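# Three arms lower a ball-bearing ring onto another stand

## Task

Get the ball off the stand it is on and onto the second stand, which stands in the gap between the benches where no gripper can reach it. The ball sits on a ring that rests on the first stand's collar. Ropes run from that ring to a metal block on each arm's bench. Finish with the ring lying flat on the second stand's collar. Tilting the ring or yanking it lets the ball roll away. The attempt fails if the ball or the ring ever drops more than slightly below the collar of the lower stand, including while it is hanging. All positions are in the scene frame. Arm bases in metres, with heading in degrees counter-clockwise from +x: arm1 at x=+0.16 y=+1.40 z=+0.97, heading -93; arm2 at x=-1.27 y=-0.60 z=+1.04, heading +33; arm3 at x=+1.21 y=-0.70 z=+0.97, heading +152. At the end every arm must release and back away, and the result must stay in place with no robot supporting it. Nothing may be knocked out of the work area or onto the floor.

## Robot and tools

Robots: arm1, arm2 and arm3 are identical i2rt Big YAM arms. Each has six revolute joints, a two-finger gripper and a wrist camera (arm1_cam_wrist, arm2_cam_wrist, arm3_cam_wrist). The fixed room cameras are cam_low and cam_top. The hand can reach roughly 1.0 m from the joint-1 axis. Joints move at different speeds, so the path between two postures can bulge outward. The arms do not wait for each other.

Frame: there is one scene frame for everything. Its origin is on the floor and +z points up. 'hand' is the point midway between the fingertips. The hand's z axis runs along the fingers, and the fingers open along its y axis. Base poses are listed in the task. No output line prints the true base pose.

execute_actions(actions, cameras): 'actions' is a list holding either one action or nothing. An empty list simply reports state and images. An action is an object with optional keys arm1, arm2 and arm3, one per arm. Each key holds {"joints": {...}}, where each named joint gets an absolute target, never an offset. All commanded motions start at once and may finish at different times. No action runs longer than 15 s. The keys, with units, ranges and done-tolerances:
- joint1_rad: -2.879 to 2.879 rad, ±0.045. Rotates the arm about its base. Positive is counter-clockwise seen from above. At 0 the arm extends along its base heading.
- joint2_rad: 0 to 3.141, ±0.14. Shoulder. At 0 the upper arm points backward, about level. Increasing it raises the arm, then swings it forward.
- joint3_rad: 0 to 3.019, ±0.09. Elbow. At 0 it is folded; increasing it opens the elbow.
- joint4_rad: -1.692 to 1.57, ±0.055. Hand pitch. Positive tips the fingers up.
- joint5_rad: -1.57 to 1.57, ±0.03. Hand side swing. Positive goes to the arm's right.
- joint6_rad: -2.094 to 2.094, ±0.035. Hand roll. Positive is clockwise when viewed from behind the hand.
- gripper_m: 0 to 0.093 m, ±0.003. This is the fingertip gap. Grip force is about 50–62 N per pad, lower on some grippers.
A joint or arm left out of an action may still be driving toward an earlier target. An unknown key or an out-of-range number rejects the whole call, and nothing moves. 'cameras' is a list chosen from the camera names or "all". Omitted, null or ["all"] returns every camera; [] returns none. The 'pictures' line gives the order of the returned images. Example: {"arm1": {"joints": {"gripper_m": 0.05}}, "arm2": {"joints": {"joint1_rad": 0.3}}}.

wait(seconds): 0 to 10. It commands nothing and returns the same report as an empty action.
zoom_image(camera, region): region is [x0, y0, x1, y1] in pixels of that camera's latest full image, with the origin at the top left and at most 504×504. Wrist images are 616×616 fisheye; cam_low and cam_top are 896×504.
read_manual(section): returns only licence text ("licences").
finished_scene(scene): integer 1 or 2. It ends that scene for good, reports success and gives the next scene's task. When resuming from a summary, start with an empty execute_actions to learn the current scene.

Reading results: joint_positions gives the current joint values. joint_status tells how each commanded joint ended:
- 'off_target': the joint stopped short and may still be pushing.
- 'contact_stop': the joint gave up its target and holds where it stopped.
- 'time_out': the joint holds where it stopped. It may instead keep a target, limited to 0.375, 0.375, 0.113, 0.225, 0.075, 0.3 rad (joints 1–6) from its position, and keep pushing; on_its_own then lists it. To relieve the push, send the joint its reported position.
- 'not_followed': a safety check against self-collision and arm-to-arm collision blocked that arm's targets. This comes with a 'joint command not followed' line and usually a 'cause:' line. Gripper targets still run. Blocked targets may be retried on later actions.
on_its_own lists motion you did not command this call; 'held at' is the held target, not the actual position. If a stop is reported, any later execute_actions, wait and finished_scene calls in that same reply are skipped. Tiny target changes may not move a joint. A joint supporting a load can sag.

Heat: holding loads or pushing warms the motors, even while you think. At 85 °C a MOTOR HOT line appears. At 100 °C an OVER-TEMPERATURE FAULT drops that whole arm until it cools. Afterwards, unmet keys read 'limit_stop_at_motor_heat'; resend them. Heat partly carries into the next scene.

Cautions: robots do not stop when they touch something and can push hard. A hard squeeze between two robots fails the run, and a hard collision may. The collision check can react late and ignores fingers, gripper housings and wrist cameras. Objects may sometimes get a brief push from outside. Move the ring smoothly and keep it level so the ball stays on. Keep it above the lower collar throughout. Release all grips and pull away before finishing. The robot keeps its last command while you are thinking.

Each tool is called after "Call:" in YAML: its name, and indented under it one key for each argument.

## Session

Call:
execute_actions:
  actions: []

Scene clock: 0.00 s.
Motor temperatures (°C, as the motors report them): arm1=[27 28 26 27 27 28] | arm2=[25 27 25 26 28 26] | arm3=[27 27 28 24 26 27]
arm1.joint_positions: joint1_rad=+0.392 joint2_rad=+0.607 joint3_rad=+1.413 joint4_rad=-1.443 joint5_rad=-0.230 joint6_rad=+0.739 gripper_m=+0.095
arm1.joint_status: not commanded
arm1.hand: x=+0.2606 y=+1.2175 z=+1.5002 quat_wxyz=(-0.460, -0.709, -0.534, +0.004) (m; scene frame)
arm2.joint_positions: joint1_rad=-0.018 joint2_rad=+0.560 joint3_rad=+1.442 joint4_rad=-1.472 joint5_rad=-0.003 joint6_rad=-0.047 gripper_m=+0.094
arm2.joint_status: not commanded
arm2.hand: x=-1.1163 y=-0.5069 z=+1.5914 quat_wxyz=(-0.458, +0.262, -0.841, -0.118) (m; scene frame)
arm3.joint_positions: joint1_rad=-0.816 joint2_rad=+0.447 joint3_rad=+1.430 joint4_rad=-1.324 joint5_rad=-0.043 joint6_rad=-0.622 gripper_m=+0.094
arm3.joint_status: not commanded
arm3.hand: x=+1.1603 y=-0.5555 z=+1.5640 quat_wxyz=(-0.465, +0.776, -0.257, -0.341) (m; scene frame)
pictures: arm1_cam_wrist, arm2_cam_wrist, arm3_cam_wrist, cam_low, cam_top
Images, in order (width x height): arm1_cam_wrist 616x616, arm2_cam_wrist 616x616, arm3_cam_wrist 616x616, cam_low 896x504, cam_top 896x504.

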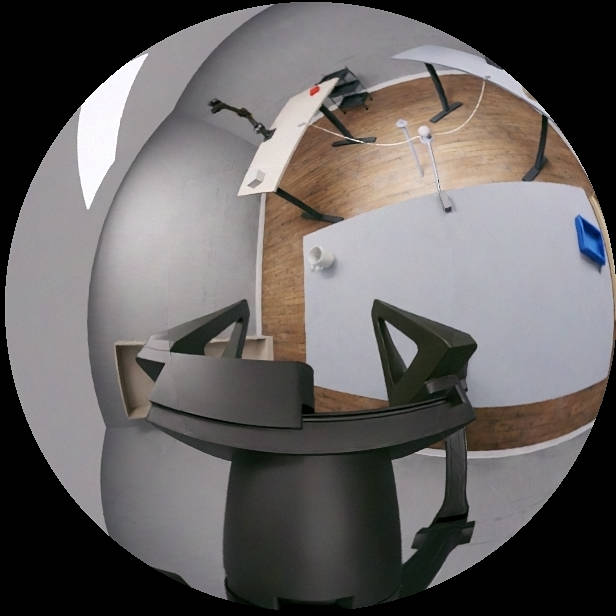

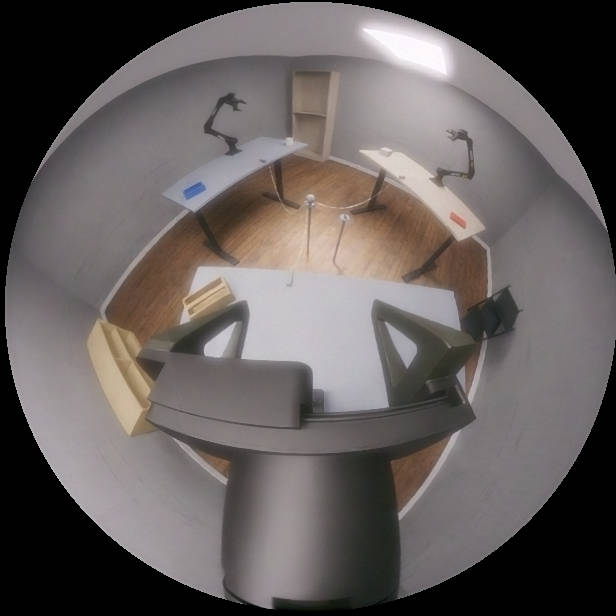

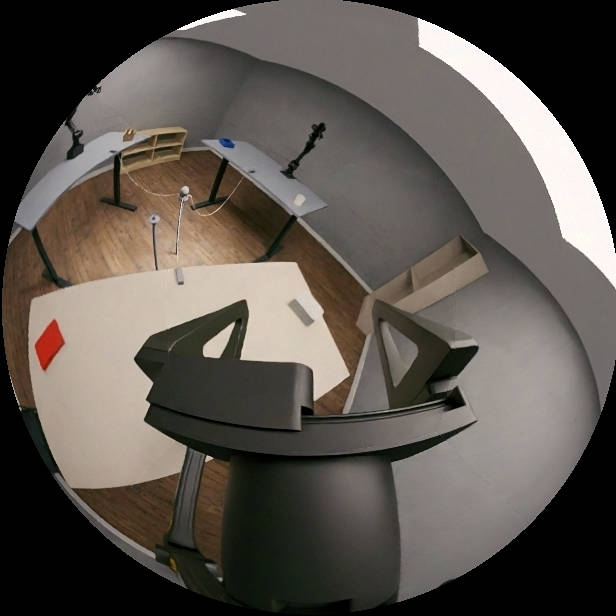

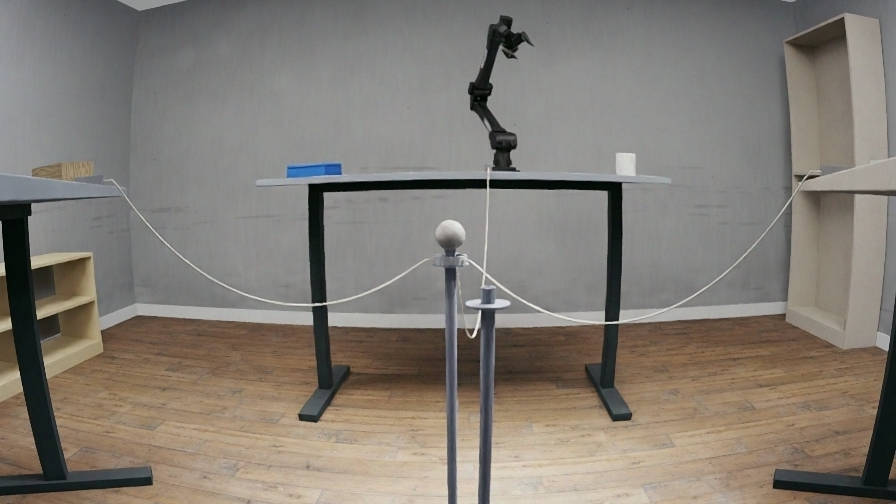

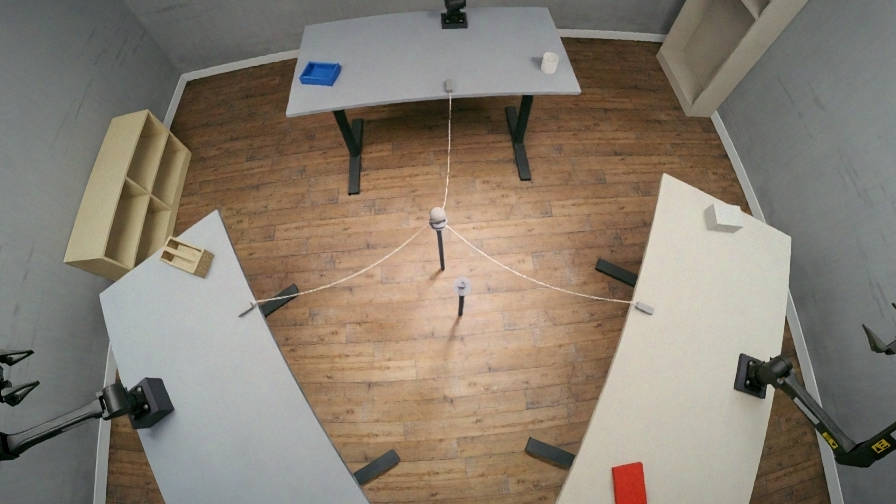

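Call:
execute_actions:
  actions:
    - {"arm1":{"joints":{"joint1_rad":0,"joint2_rad":1.52,"joint3_rad":1.35,"joint4_rad":-1.4,"joint5_rad":0,"joint6_rad":0}},"arm2":{"joints":{"joint1_rad":0.1,"joint2_rad":1.52,"joint3_rad":1.35,"joint4_rad":-1.4,"joint5_rad":0,"joint6_rad":0}},"arm3":{"joints":{"joint1_rad":0,"joint2_rad":1.52,"joint3_rad":1.35,"joint4_rad":-1.4,"joint5_rad":0,"joint6_rad":0}}}

Scene clock: 4.40 s.
Motor temperatures (°C, as the motors report them): arm1=[27 28 27 27 27 28] | arm2=[25 27 25 27 28 26] | arm3=[27 27 28 24 26 27]
arm1.joint_positions: joint1_rad=+0.007 joint2_rad=+1.528 joint3_rad=+1.344 joint4_rad=-1.402 joint5_rad=-0.002 joint6_rad=+0.010 gripper_m=+0.095
arm1.joint_status: all done
arm1.hand: x=+0.1399 y=+0.9562 z=+1.1593 quat_wxyz=(+0.003, -0.724, -0.690, -0.011) (m; scene frame)
arm2.joint_positions: joint1_rad=+0.097 joint2_rad=+1.523 joint3_rad=+1.353 joint4_rad=-1.409 joint5_rad=-0.002 joint6_rad=-0.017 gripper_m=+0.094
arm2.joint_status: all done
arm2.hand: x=-0.9209 y=-0.3276 z=+1.2464 quat_wxyz=(+0.002, +0.336, -0.942, +0.002) (m; scene frame)
arm3.joint_positions: joint1_rad=+0.007 joint2_rad=+1.517 joint3_rad=+1.343 joint4_rad=-1.388 joint5_rad=+0.001 joint6_rad=-0.017 gripper_m=+0.094
arm3.joint_status: all done
arm3.hand: x=+0.8149 y=-0.4944 z=+1.1695 quat_wxyz=(-0.004, +0.974, -0.228, +0.001) (m; scene frame)
pictures: arm1_cam_wrist, arm2_cam_wrist, arm3_cam_wrist, cam_low, cam_top
Images, in order (width x height): arm1_cam_wrist 616x616, arm2_cam_wrist 616x616, arm3_cam_wrist 616x616, cam_low 896x504, cam_top 896x504.

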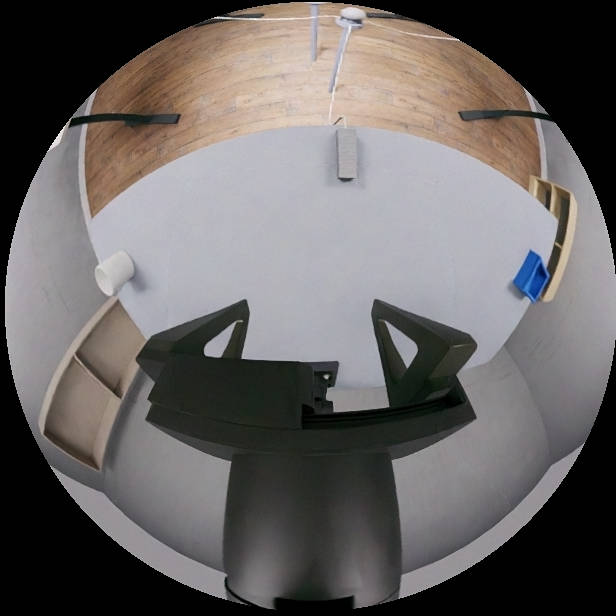

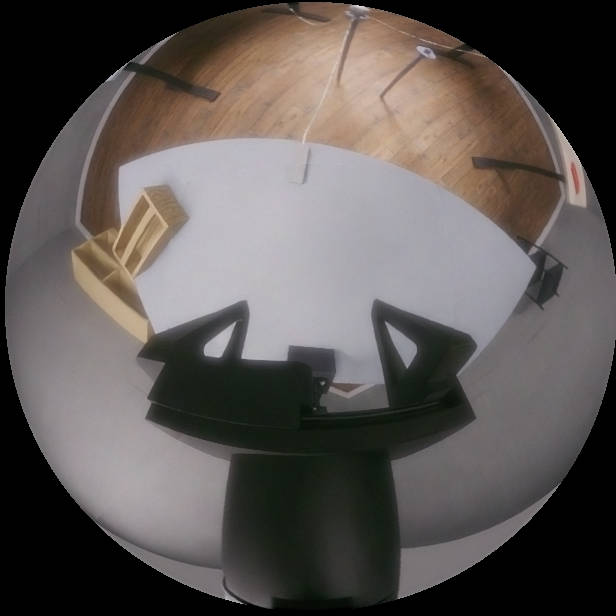

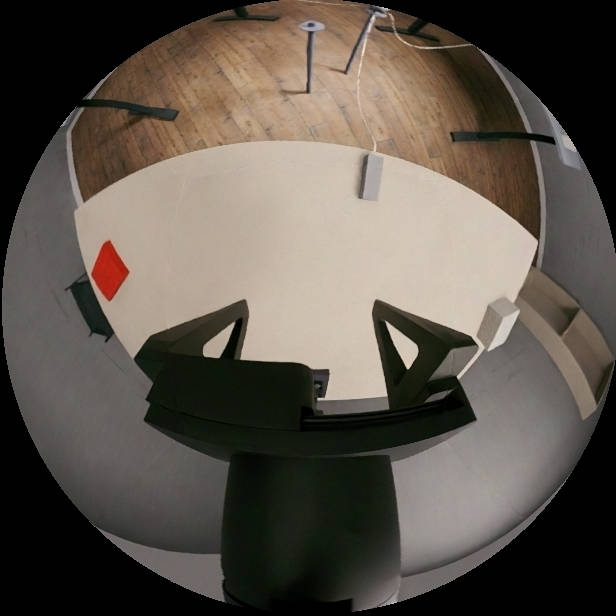

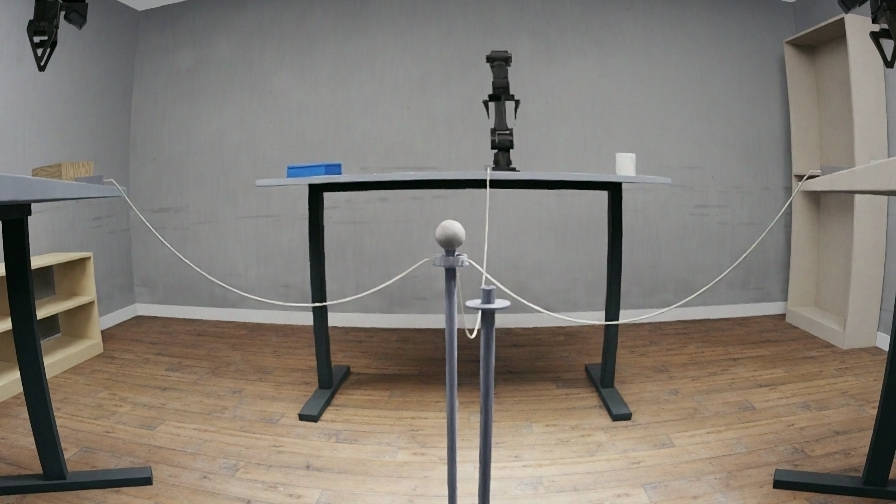

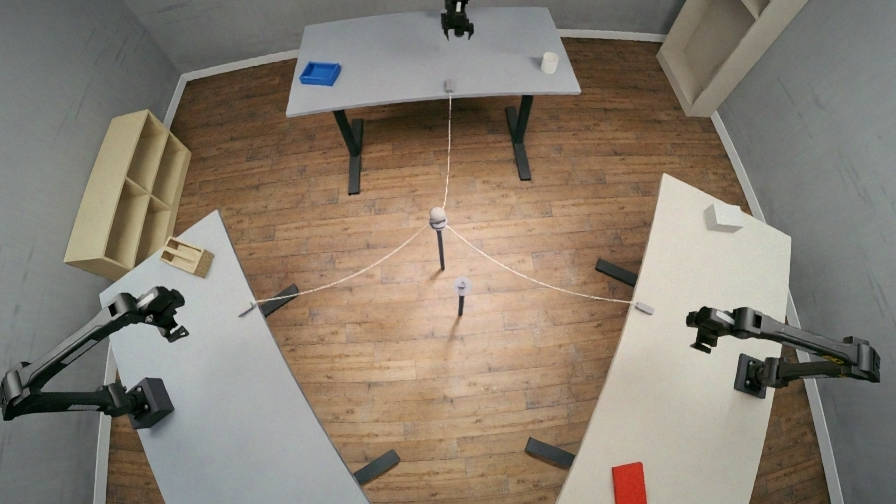

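Call:
execute_actions:
  actions:
    - {"arm1":{"joints":{"joint1_rad":-0.09,"joint2_rad":1.86,"joint3_rad":1.475,"joint4_rad":-1.18}},"arm2":{"joints":{"joint1_rad":0.13,"joint2_rad":1.86,"joint3_rad":1.475,"joint4_rad":-1.18}},"arm3":{"joints":{"joint1_rad":-0.17,"joint2_rad":1.86,"joint3_rad":1.475,"joint4_rad":-1.18}}}

Scene clock: 8.43 s.
Motor temperatures (°C, as the motors report them): arm1=[27 28 28 27 27 28] | arm2=[25 28 26 27 28 26] | arm3=[27 28 29 24 26 27]
arm1.joint_positions: joint1_rad=-0.093 joint2_rad=+1.864 joint3_rad=+1.453 joint4_rad=-1.187 joint5_rad=-0.002 joint6_rad=+0.009 gripper_m=+0.095
arm1.joint_status: all done
arm1.hand: x=+0.0837 y=+0.8670 z=+1.0376 quat_wxyz=(+0.007, -0.757, -0.654, -0.015) (m; scene frame)
arm2.joint_positions: joint1_rad=+0.129 joint2_rad=+1.857 joint3_rad=+1.446 joint4_rad=-1.193 joint5_rad=-0.002 joint6_rad=-0.016 gripper_m=+0.094
arm2.joint_status: all done
arm2.hand: x=-0.8605 y=-0.2589 z=+1.1215 quat_wxyz=(+0.013, +0.351, -0.936, +0.006) (m; scene frame)
arm3.joint_positions: joint1_rad=-0.172 joint2_rad=+1.859 joint3_rad=+1.464 joint4_rad=-1.191 joint5_rad=+0.001 joint6_rad=-0.015 gripper_m=+0.094
arm3.joint_status: all done
arm3.hand: x=+0.7838 y=-0.3683 z=+1.0506 quat_wxyz=(-0.001, +0.949, -0.315, +0.012) (m; scene frame)
pictures: arm1_cam_wrist, arm2_cam_wrist, arm3_cam_wrist, cam_low, cam_top
Images, in order (width x height): arm1_cam_wrist 616x616, arm2_cam_wrist 616x616, arm3_cam_wrist 616x616, cam_low 896x504, cam_top 896x504.

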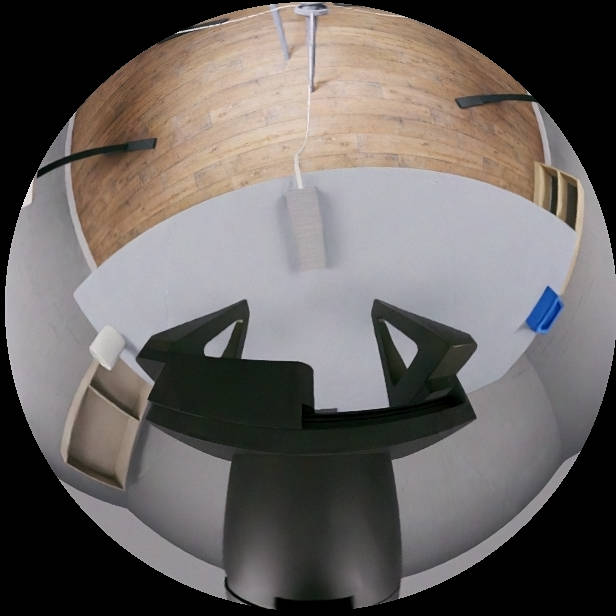

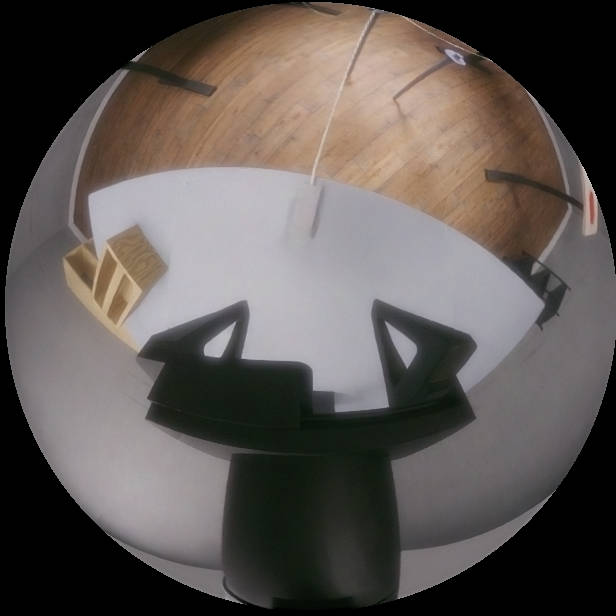

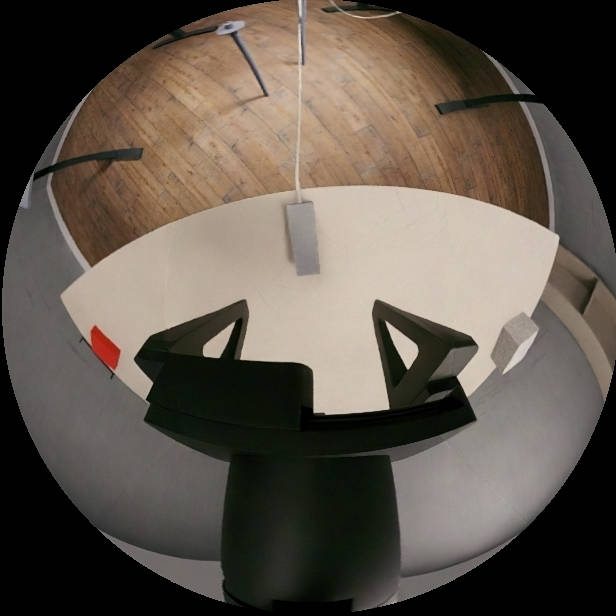

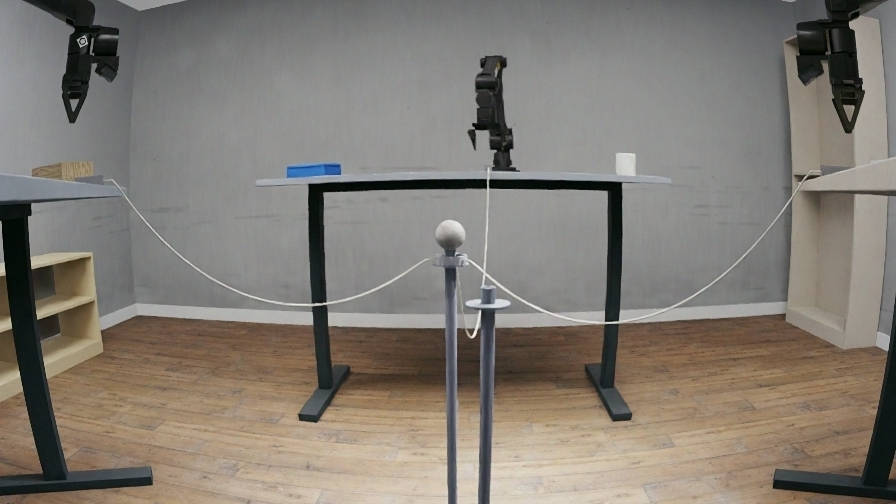

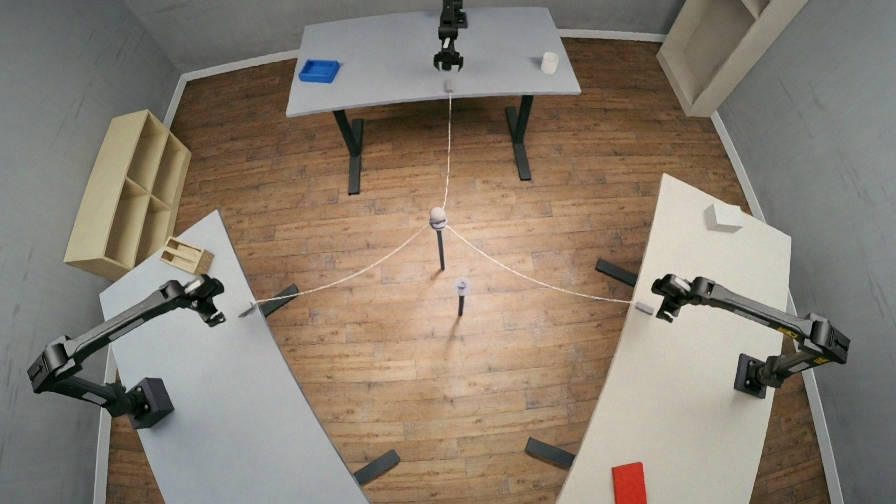

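Call:
execute_actions:
  actions:
    - {"arm1":{"joints":{"joint1_rad":-0.085,"joint2_rad":1.965,"joint3_rad":1.505,"joint4_rad":-1.08,"joint6_rad":-0.12}},"arm2":{"joints":{"joint1_rad":0.135,"joint2_rad":2.0,"joint3_rad":1.54,"joint4_rad":-1.07,"joint6_rad":0.2}},"arm3":{"joints":{"joint1_rad":-0.158,"joint2_rad":1.945,"joint3_rad":1.465,"joint4_rad":-1.07,"joint6_rad":-0.12}}}

Scene clock: 12.10 s.
Motor temperatures (°C, as the motors report them): arm1=[27 29 29 27 27 28] | arm2=[25 28 27 27 28 26] | arm3=[27 28 30 24 26 27]
arm1.joint_positions: joint1_rad=-0.093 joint2_rad=+1.965 joint3_rad=+1.465 joint4_rad=-1.088 joint5_rad=-0.002 joint6_rad=-0.110 gripper_m=+0.095
arm1.joint_status: all done
arm1.hand: x=+0.0812 y=+0.8460 z=+0.9878 quat_wxyz=(+0.003, -0.716, -0.698, -0.012) (m; scene frame)
arm2.joint_positions: joint1_rad=+0.129 joint2_rad=+2.001 joint3_rad=+1.504 joint4_rad=-1.082 joint5_rad=-0.002 joint6_rad=+0.183 gripper_m=+0.094
arm2.joint_status: all done
arm2.hand: x=-0.8303 y=-0.2338 z=+1.0635 quat_wxyz=(+0.002, +0.256, -0.967, +0.002) (m; scene frame)
arm3.joint_positions: joint1_rad=-0.164 joint2_rad=+1.931 joint3_rad=+1.464 joint4_rad=-1.084 joint5_rad=+0.001 joint6_rad=-0.104 gripper_m=+0.094
arm3.joint_status: all done
arm3.hand: x=+0.7643 y=-0.3589 z=+1.0118 quat_wxyz=(-0.007, +0.963, -0.268, -0.004) (m; scene frame)
pictures: arm1_cam_wrist, arm2_cam_wrist, arm3_cam_wrist, cam_low, cam_top
Images, in order (width x height): arm1_cam_wrist 616x616, arm2_cam_wrist 616x616, arm3_cam_wrist 616x616, cam_low 896x504, cam_top 896x504.

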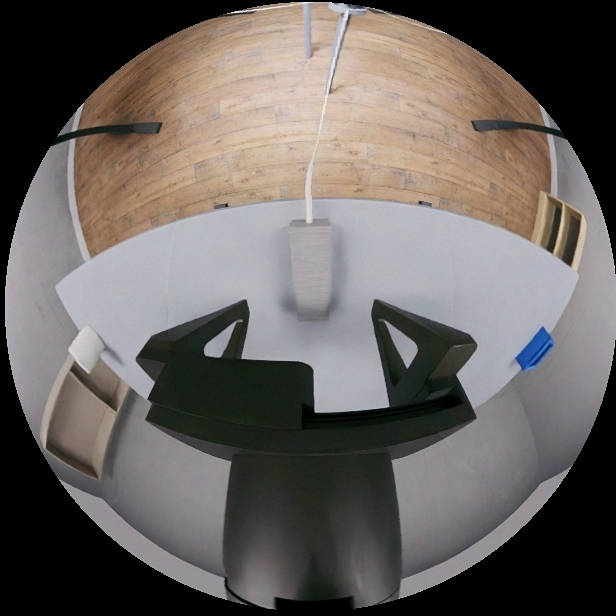

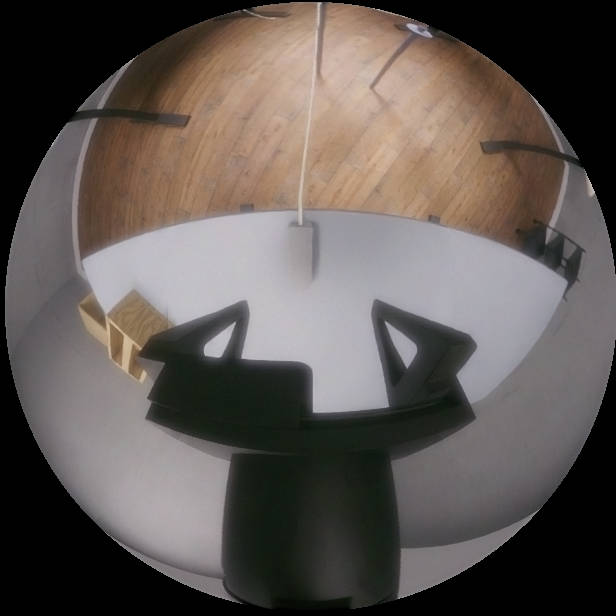

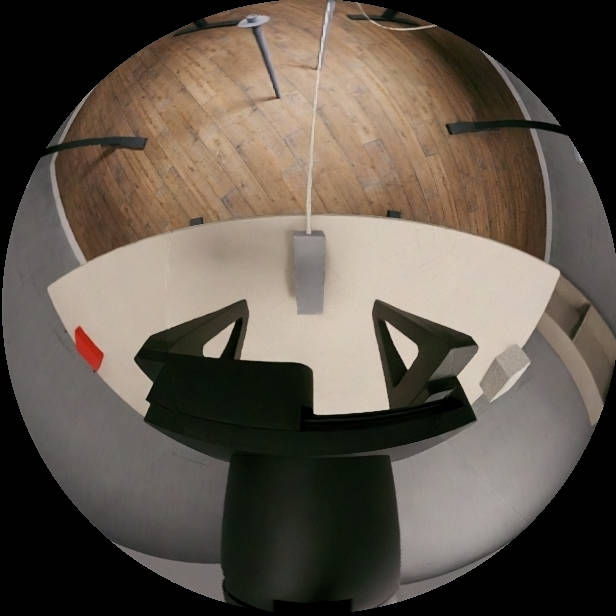

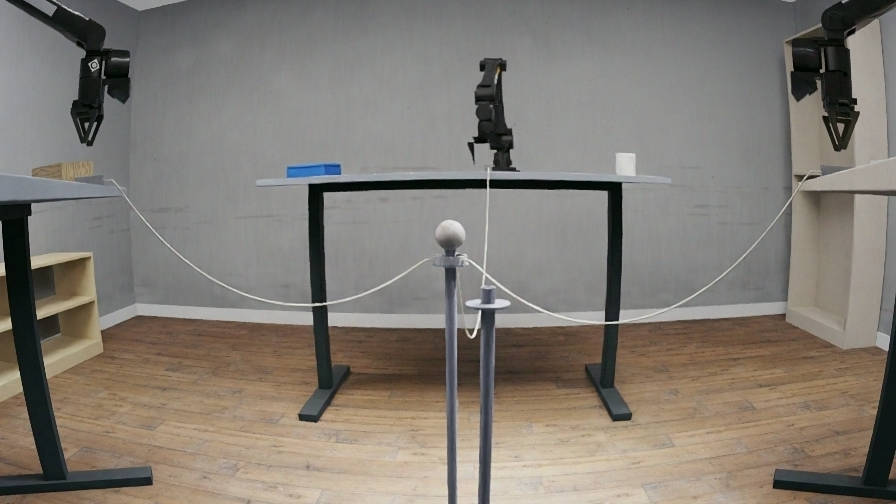

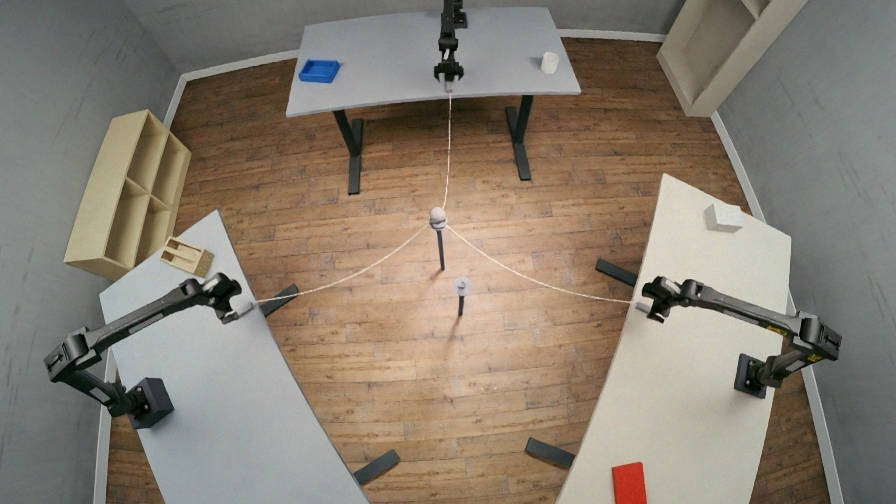

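Call:
execute_actions:
  actions:
    - {"arm1":{"joints":{"joint2_rad":2.0,"joint4_rad":-1.01}},"arm2":{"joints":{"joint1_rad":0.15,"joint2_rad":2.115,"joint3_rad":1.455,"joint4_rad":-0.88}},"arm3":{"joints":{"joint2_rad":2.005,"joint4_rad":-1.0}}}

Scene clock: 15.93 s.
Motor temperatures (°C, as the motors report them): arm1=[27 29 29 27 27 28] | arm2=[25 28 27 27 28 26] | arm3=[27 28 30 24 26 27]
arm1.joint_positions: joint1_rad=-0.093 joint2_rad=+1.977 joint3_rad=+1.465 joint4_rad=-1.019 joint5_rad=-0.002 joint6_rad=-0.110 gripper_m=+0.095
arm1.joint_status: all done
arm1.hand: x=+0.0791 y=+0.8307 z=+0.9810 quat_wxyz=(-0.014, -0.716, -0.697, +0.011) (m; scene frame)
arm2.joint_positions: joint1_rad=+0.147 joint2_rad=+2.118 joint3_rad=+1.457 joint4_rad=-0.895 joint5_rad=-0.002 joint6_rad=+0.184 gripper_m=+0.094
arm2.joint_status: all done
arm2.hand: x=-0.8313 y=-0.2212 z=+0.9838 quat_wxyz=(-0.009, +0.264, -0.964, -0.003) (m; scene frame)
arm3.joint_positions: joint1_rad=-0.164 joint2_rad=+1.986 joint3_rad=+1.464 joint4_rad=-1.013 joint5_rad=+0.001 joint6_rad=-0.104 gripper_m=+0.094
arm3.joint_status: all done
arm3.hand: x=+0.7553 y=-0.3518 z=+0.9823 quat_wxyz=(-0.010, +0.963, -0.268, -0.011) (m; scene frame)
pictures: arm1_cam_wrist, arm2_cam_wrist, arm3_cam_wrist, cam_low, cam_top
Images, in order (width x height): arm1_cam_wrist 616x616, arm2_cam_wrist 616x616, arm3_cam_wrist 616x616, cam_low 896x504, cam_top 896x504.

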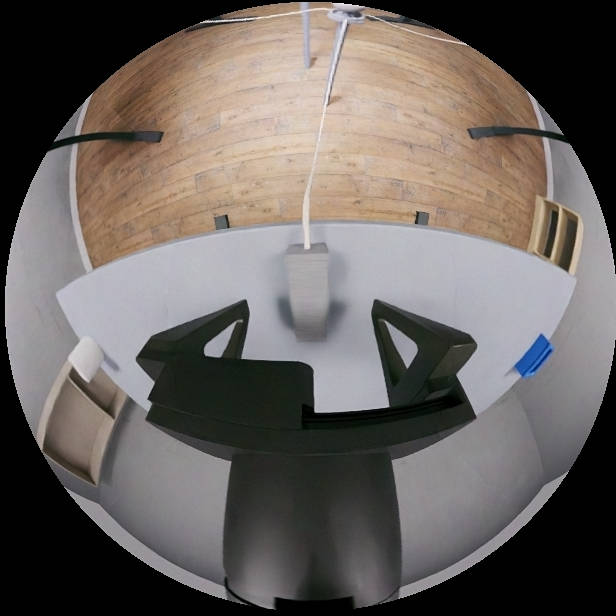

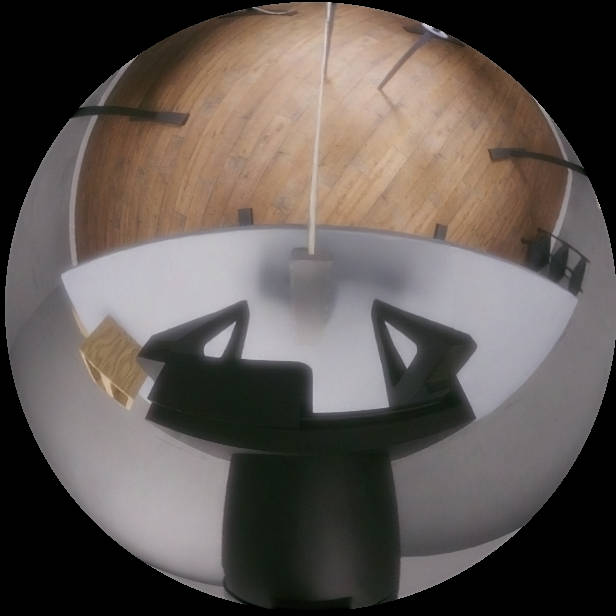

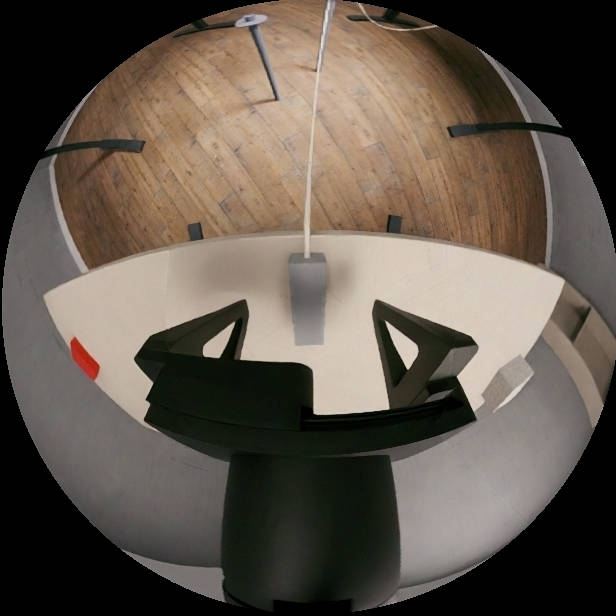

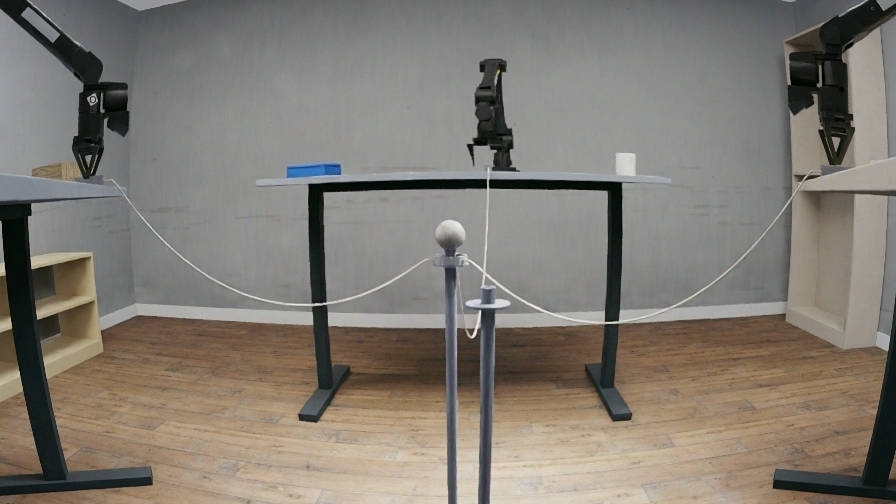

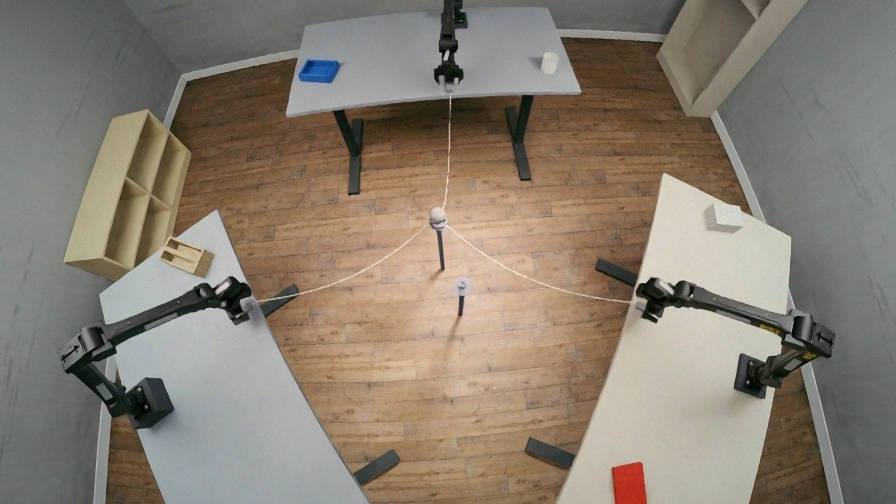

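Down ~1.5 cm more (deadband ~0.02).

Call:
execute_actions:
  actions:
    - {"arm1":{"joints":{"joint2_rad":2.025}},"arm2":{"joints":{"joint2_rad":2.16}},"arm3":{"joints":{"joint2_rad":2.035}}}
  cameras: ["cam_low"]

Call:
execute_actions:
  actions:
    - {"arm1":{"joints":{"gripper_m":0}},"arm2":{"joints":{"gripper_m":0}},"arm3":{"joints":{"gripper_m":0}}}

Scene clock: 17.77 s.
Motor temperatures (°C, as the motors report them): arm1=[27 29 30 27 27 28] | arm2=[25 29 27 27 28 26] | arm3=[27 28 30 24 26 27]
arm1.joint_positions: joint1_rad=-0.093 joint2_rad=+2.008 joint3_rad=+1.465 joint4_rad=-1.018 joint5_rad=-0.002 joint6_rad=-0.110 gripper_m=+0.095
arm1.joint_status: all done
arm1.hand: x=+0.0798 y=+0.8343 z=+0.9639 quat_wxyz=(-0.005, -0.716, -0.698, -0.001) (m; scene frame)
arm2.joint_positions: joint1_rad=+0.147 joint2_rad=+2.141 joint3_rad=+1.457 joint4_rad=-0.895 joint5_rad=-0.002 joint6_rad=+0.184 gripper_m=+0.094
arm2.joint_status: all done
arm2.hand: x=-0.8347 y=-0.2242 z=+0.9708 quat_wxyz=(+0.001, +0.264, -0.964, +0.002) (m; scene frame)
arm3.joint_positions: joint1_rad=-0.164 joint2_rad=+2.007 joint3_rad=+1.464 joint4_rad=-1.013 joint5_rad=+0.001 joint6_rad=-0.104 gripper_m=+0.094
arm3.joint_status: all done
arm3.hand: x=+0.7575 y=-0.3533 z=+0.9707 quat_wxyz=(-0.006, +0.963, -0.268, -0.001) (m; scene frame)
pictures: cam_low
Images, in order (width x height): cam_low 896x504.

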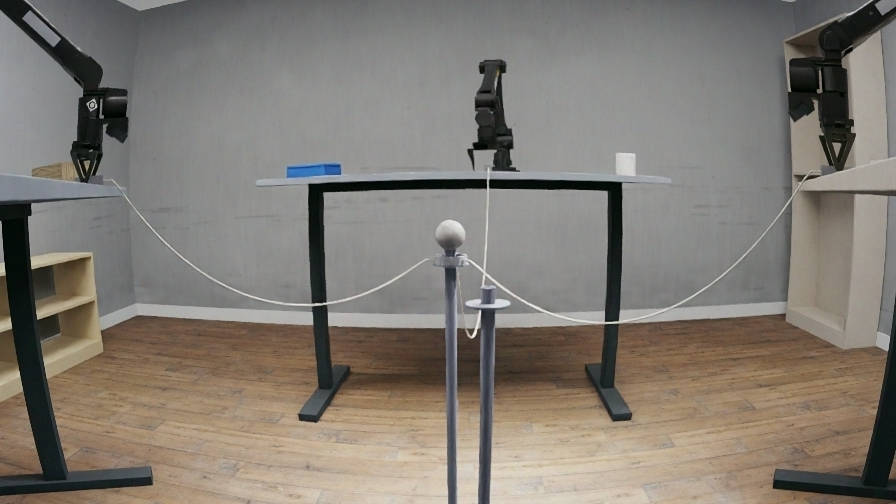

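Scene clock: 18.50 s.
Motor temperatures (°C, as the motors report them): arm1=[27 29 30 27 27 28] | arm2=[25 29 27 27 28 26] | arm3=[27 28 30 24 26 27]
arm1.joint_positions: joint1_rad=-0.093 joint2_rad=+2.008 joint3_rad=+1.465 joint4_rad=-1.018 joint5_rad=-0.001 joint6_rad=-0.111 gripper_m=+0.025
arm1.joint_status: gripper_m off_target (ended at +0.025, target +0.000)
arm1.hand: x=+0.0797 y=+0.8342 z=+0.9639 quat_wxyz=(-0.005, -0.716, -0.698, -0.001) (m; scene frame)
arm2.joint_positions: joint1_rad=+0.147 joint2_rad=+2.141 joint3_rad=+1.457 joint4_rad=-0.894 joint5_rad=-0.001 joint6_rad=+0.185 gripper_m=+0.024
arm2.joint_status: gripper_m off_target (ended at +0.024, target +0.000)
arm2.hand: x=-0.8345 y=-0.2242 z=+0.9708 quat_wxyz=(+0.001, +0.264, -0.965, +0.002) (m; scene frame)
arm3.joint_positions: joint1_rad=-0.164 joint2_rad=+2.007 joint3_rad=+1.464 joint4_rad=-1.012 joint5_rad=+0.000 joint6_rad=-0.105 gripper_m=+0.024
arm3.joint_status: gripper_m off_target (ended at +0.024, target +0.000)
arm3.hand: x=+0.7570 y=-0.3532 z=+0.9707 quat_wxyz=(-0.006, +0.963, -0.268, -0.002) (m; scene frame)
pictures: arm1_cam_wrist, arm2_cam_wrist, arm3_cam_wrist, cam_low, cam_top
Images, in order (width x height): arm1_cam_wrist 616x616, arm2_cam_wrist 616x616, arm3_cam_wrist 616x616, cam_low 896x504, cam_top 896x504.

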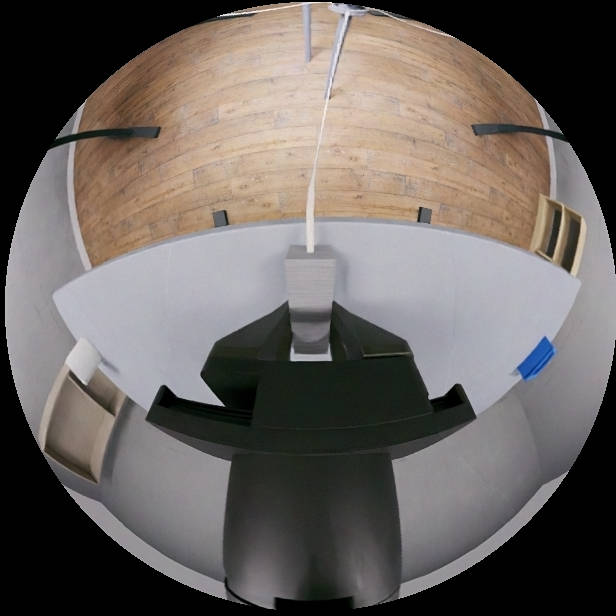

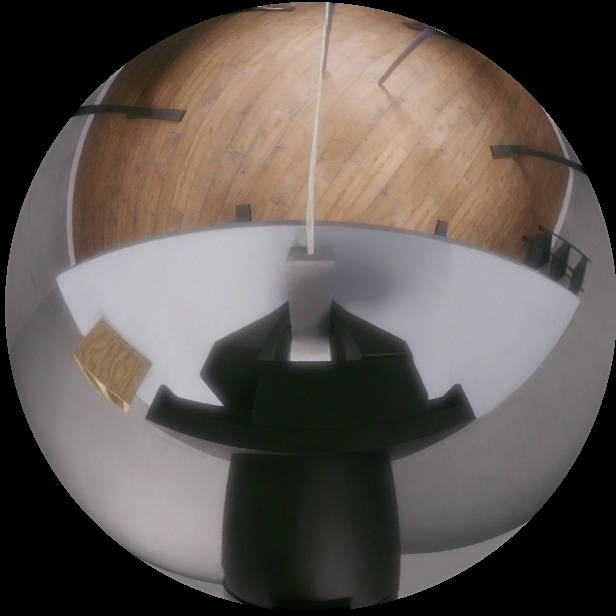

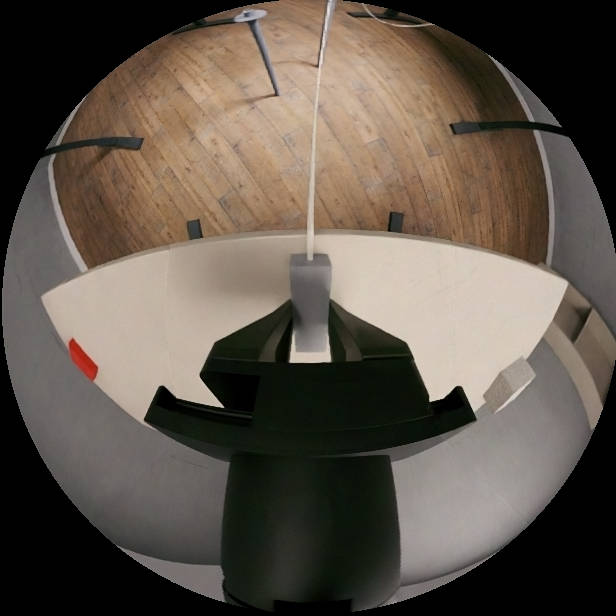

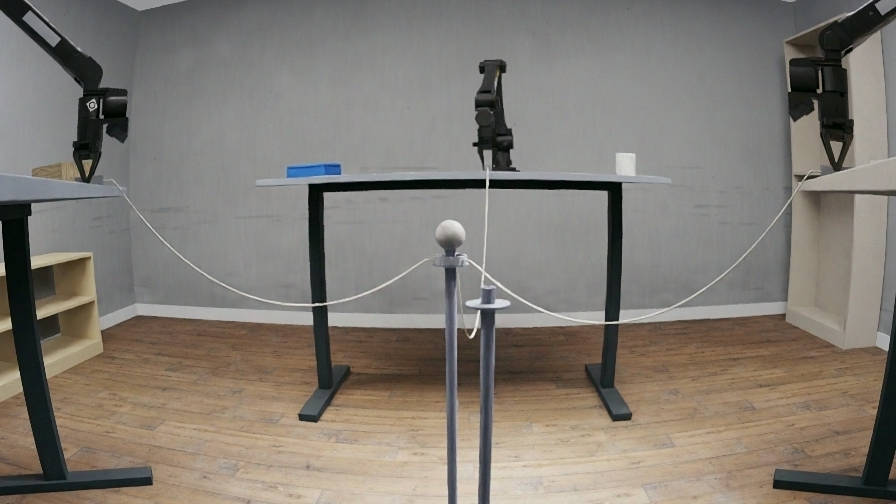

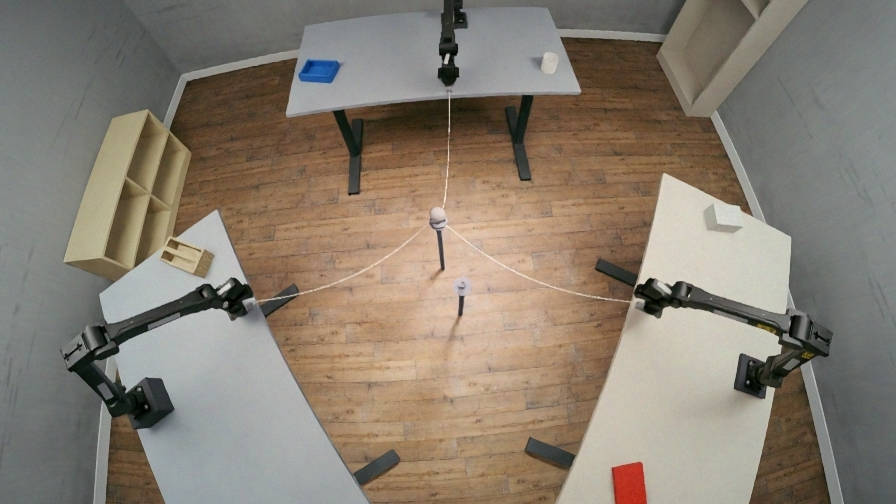

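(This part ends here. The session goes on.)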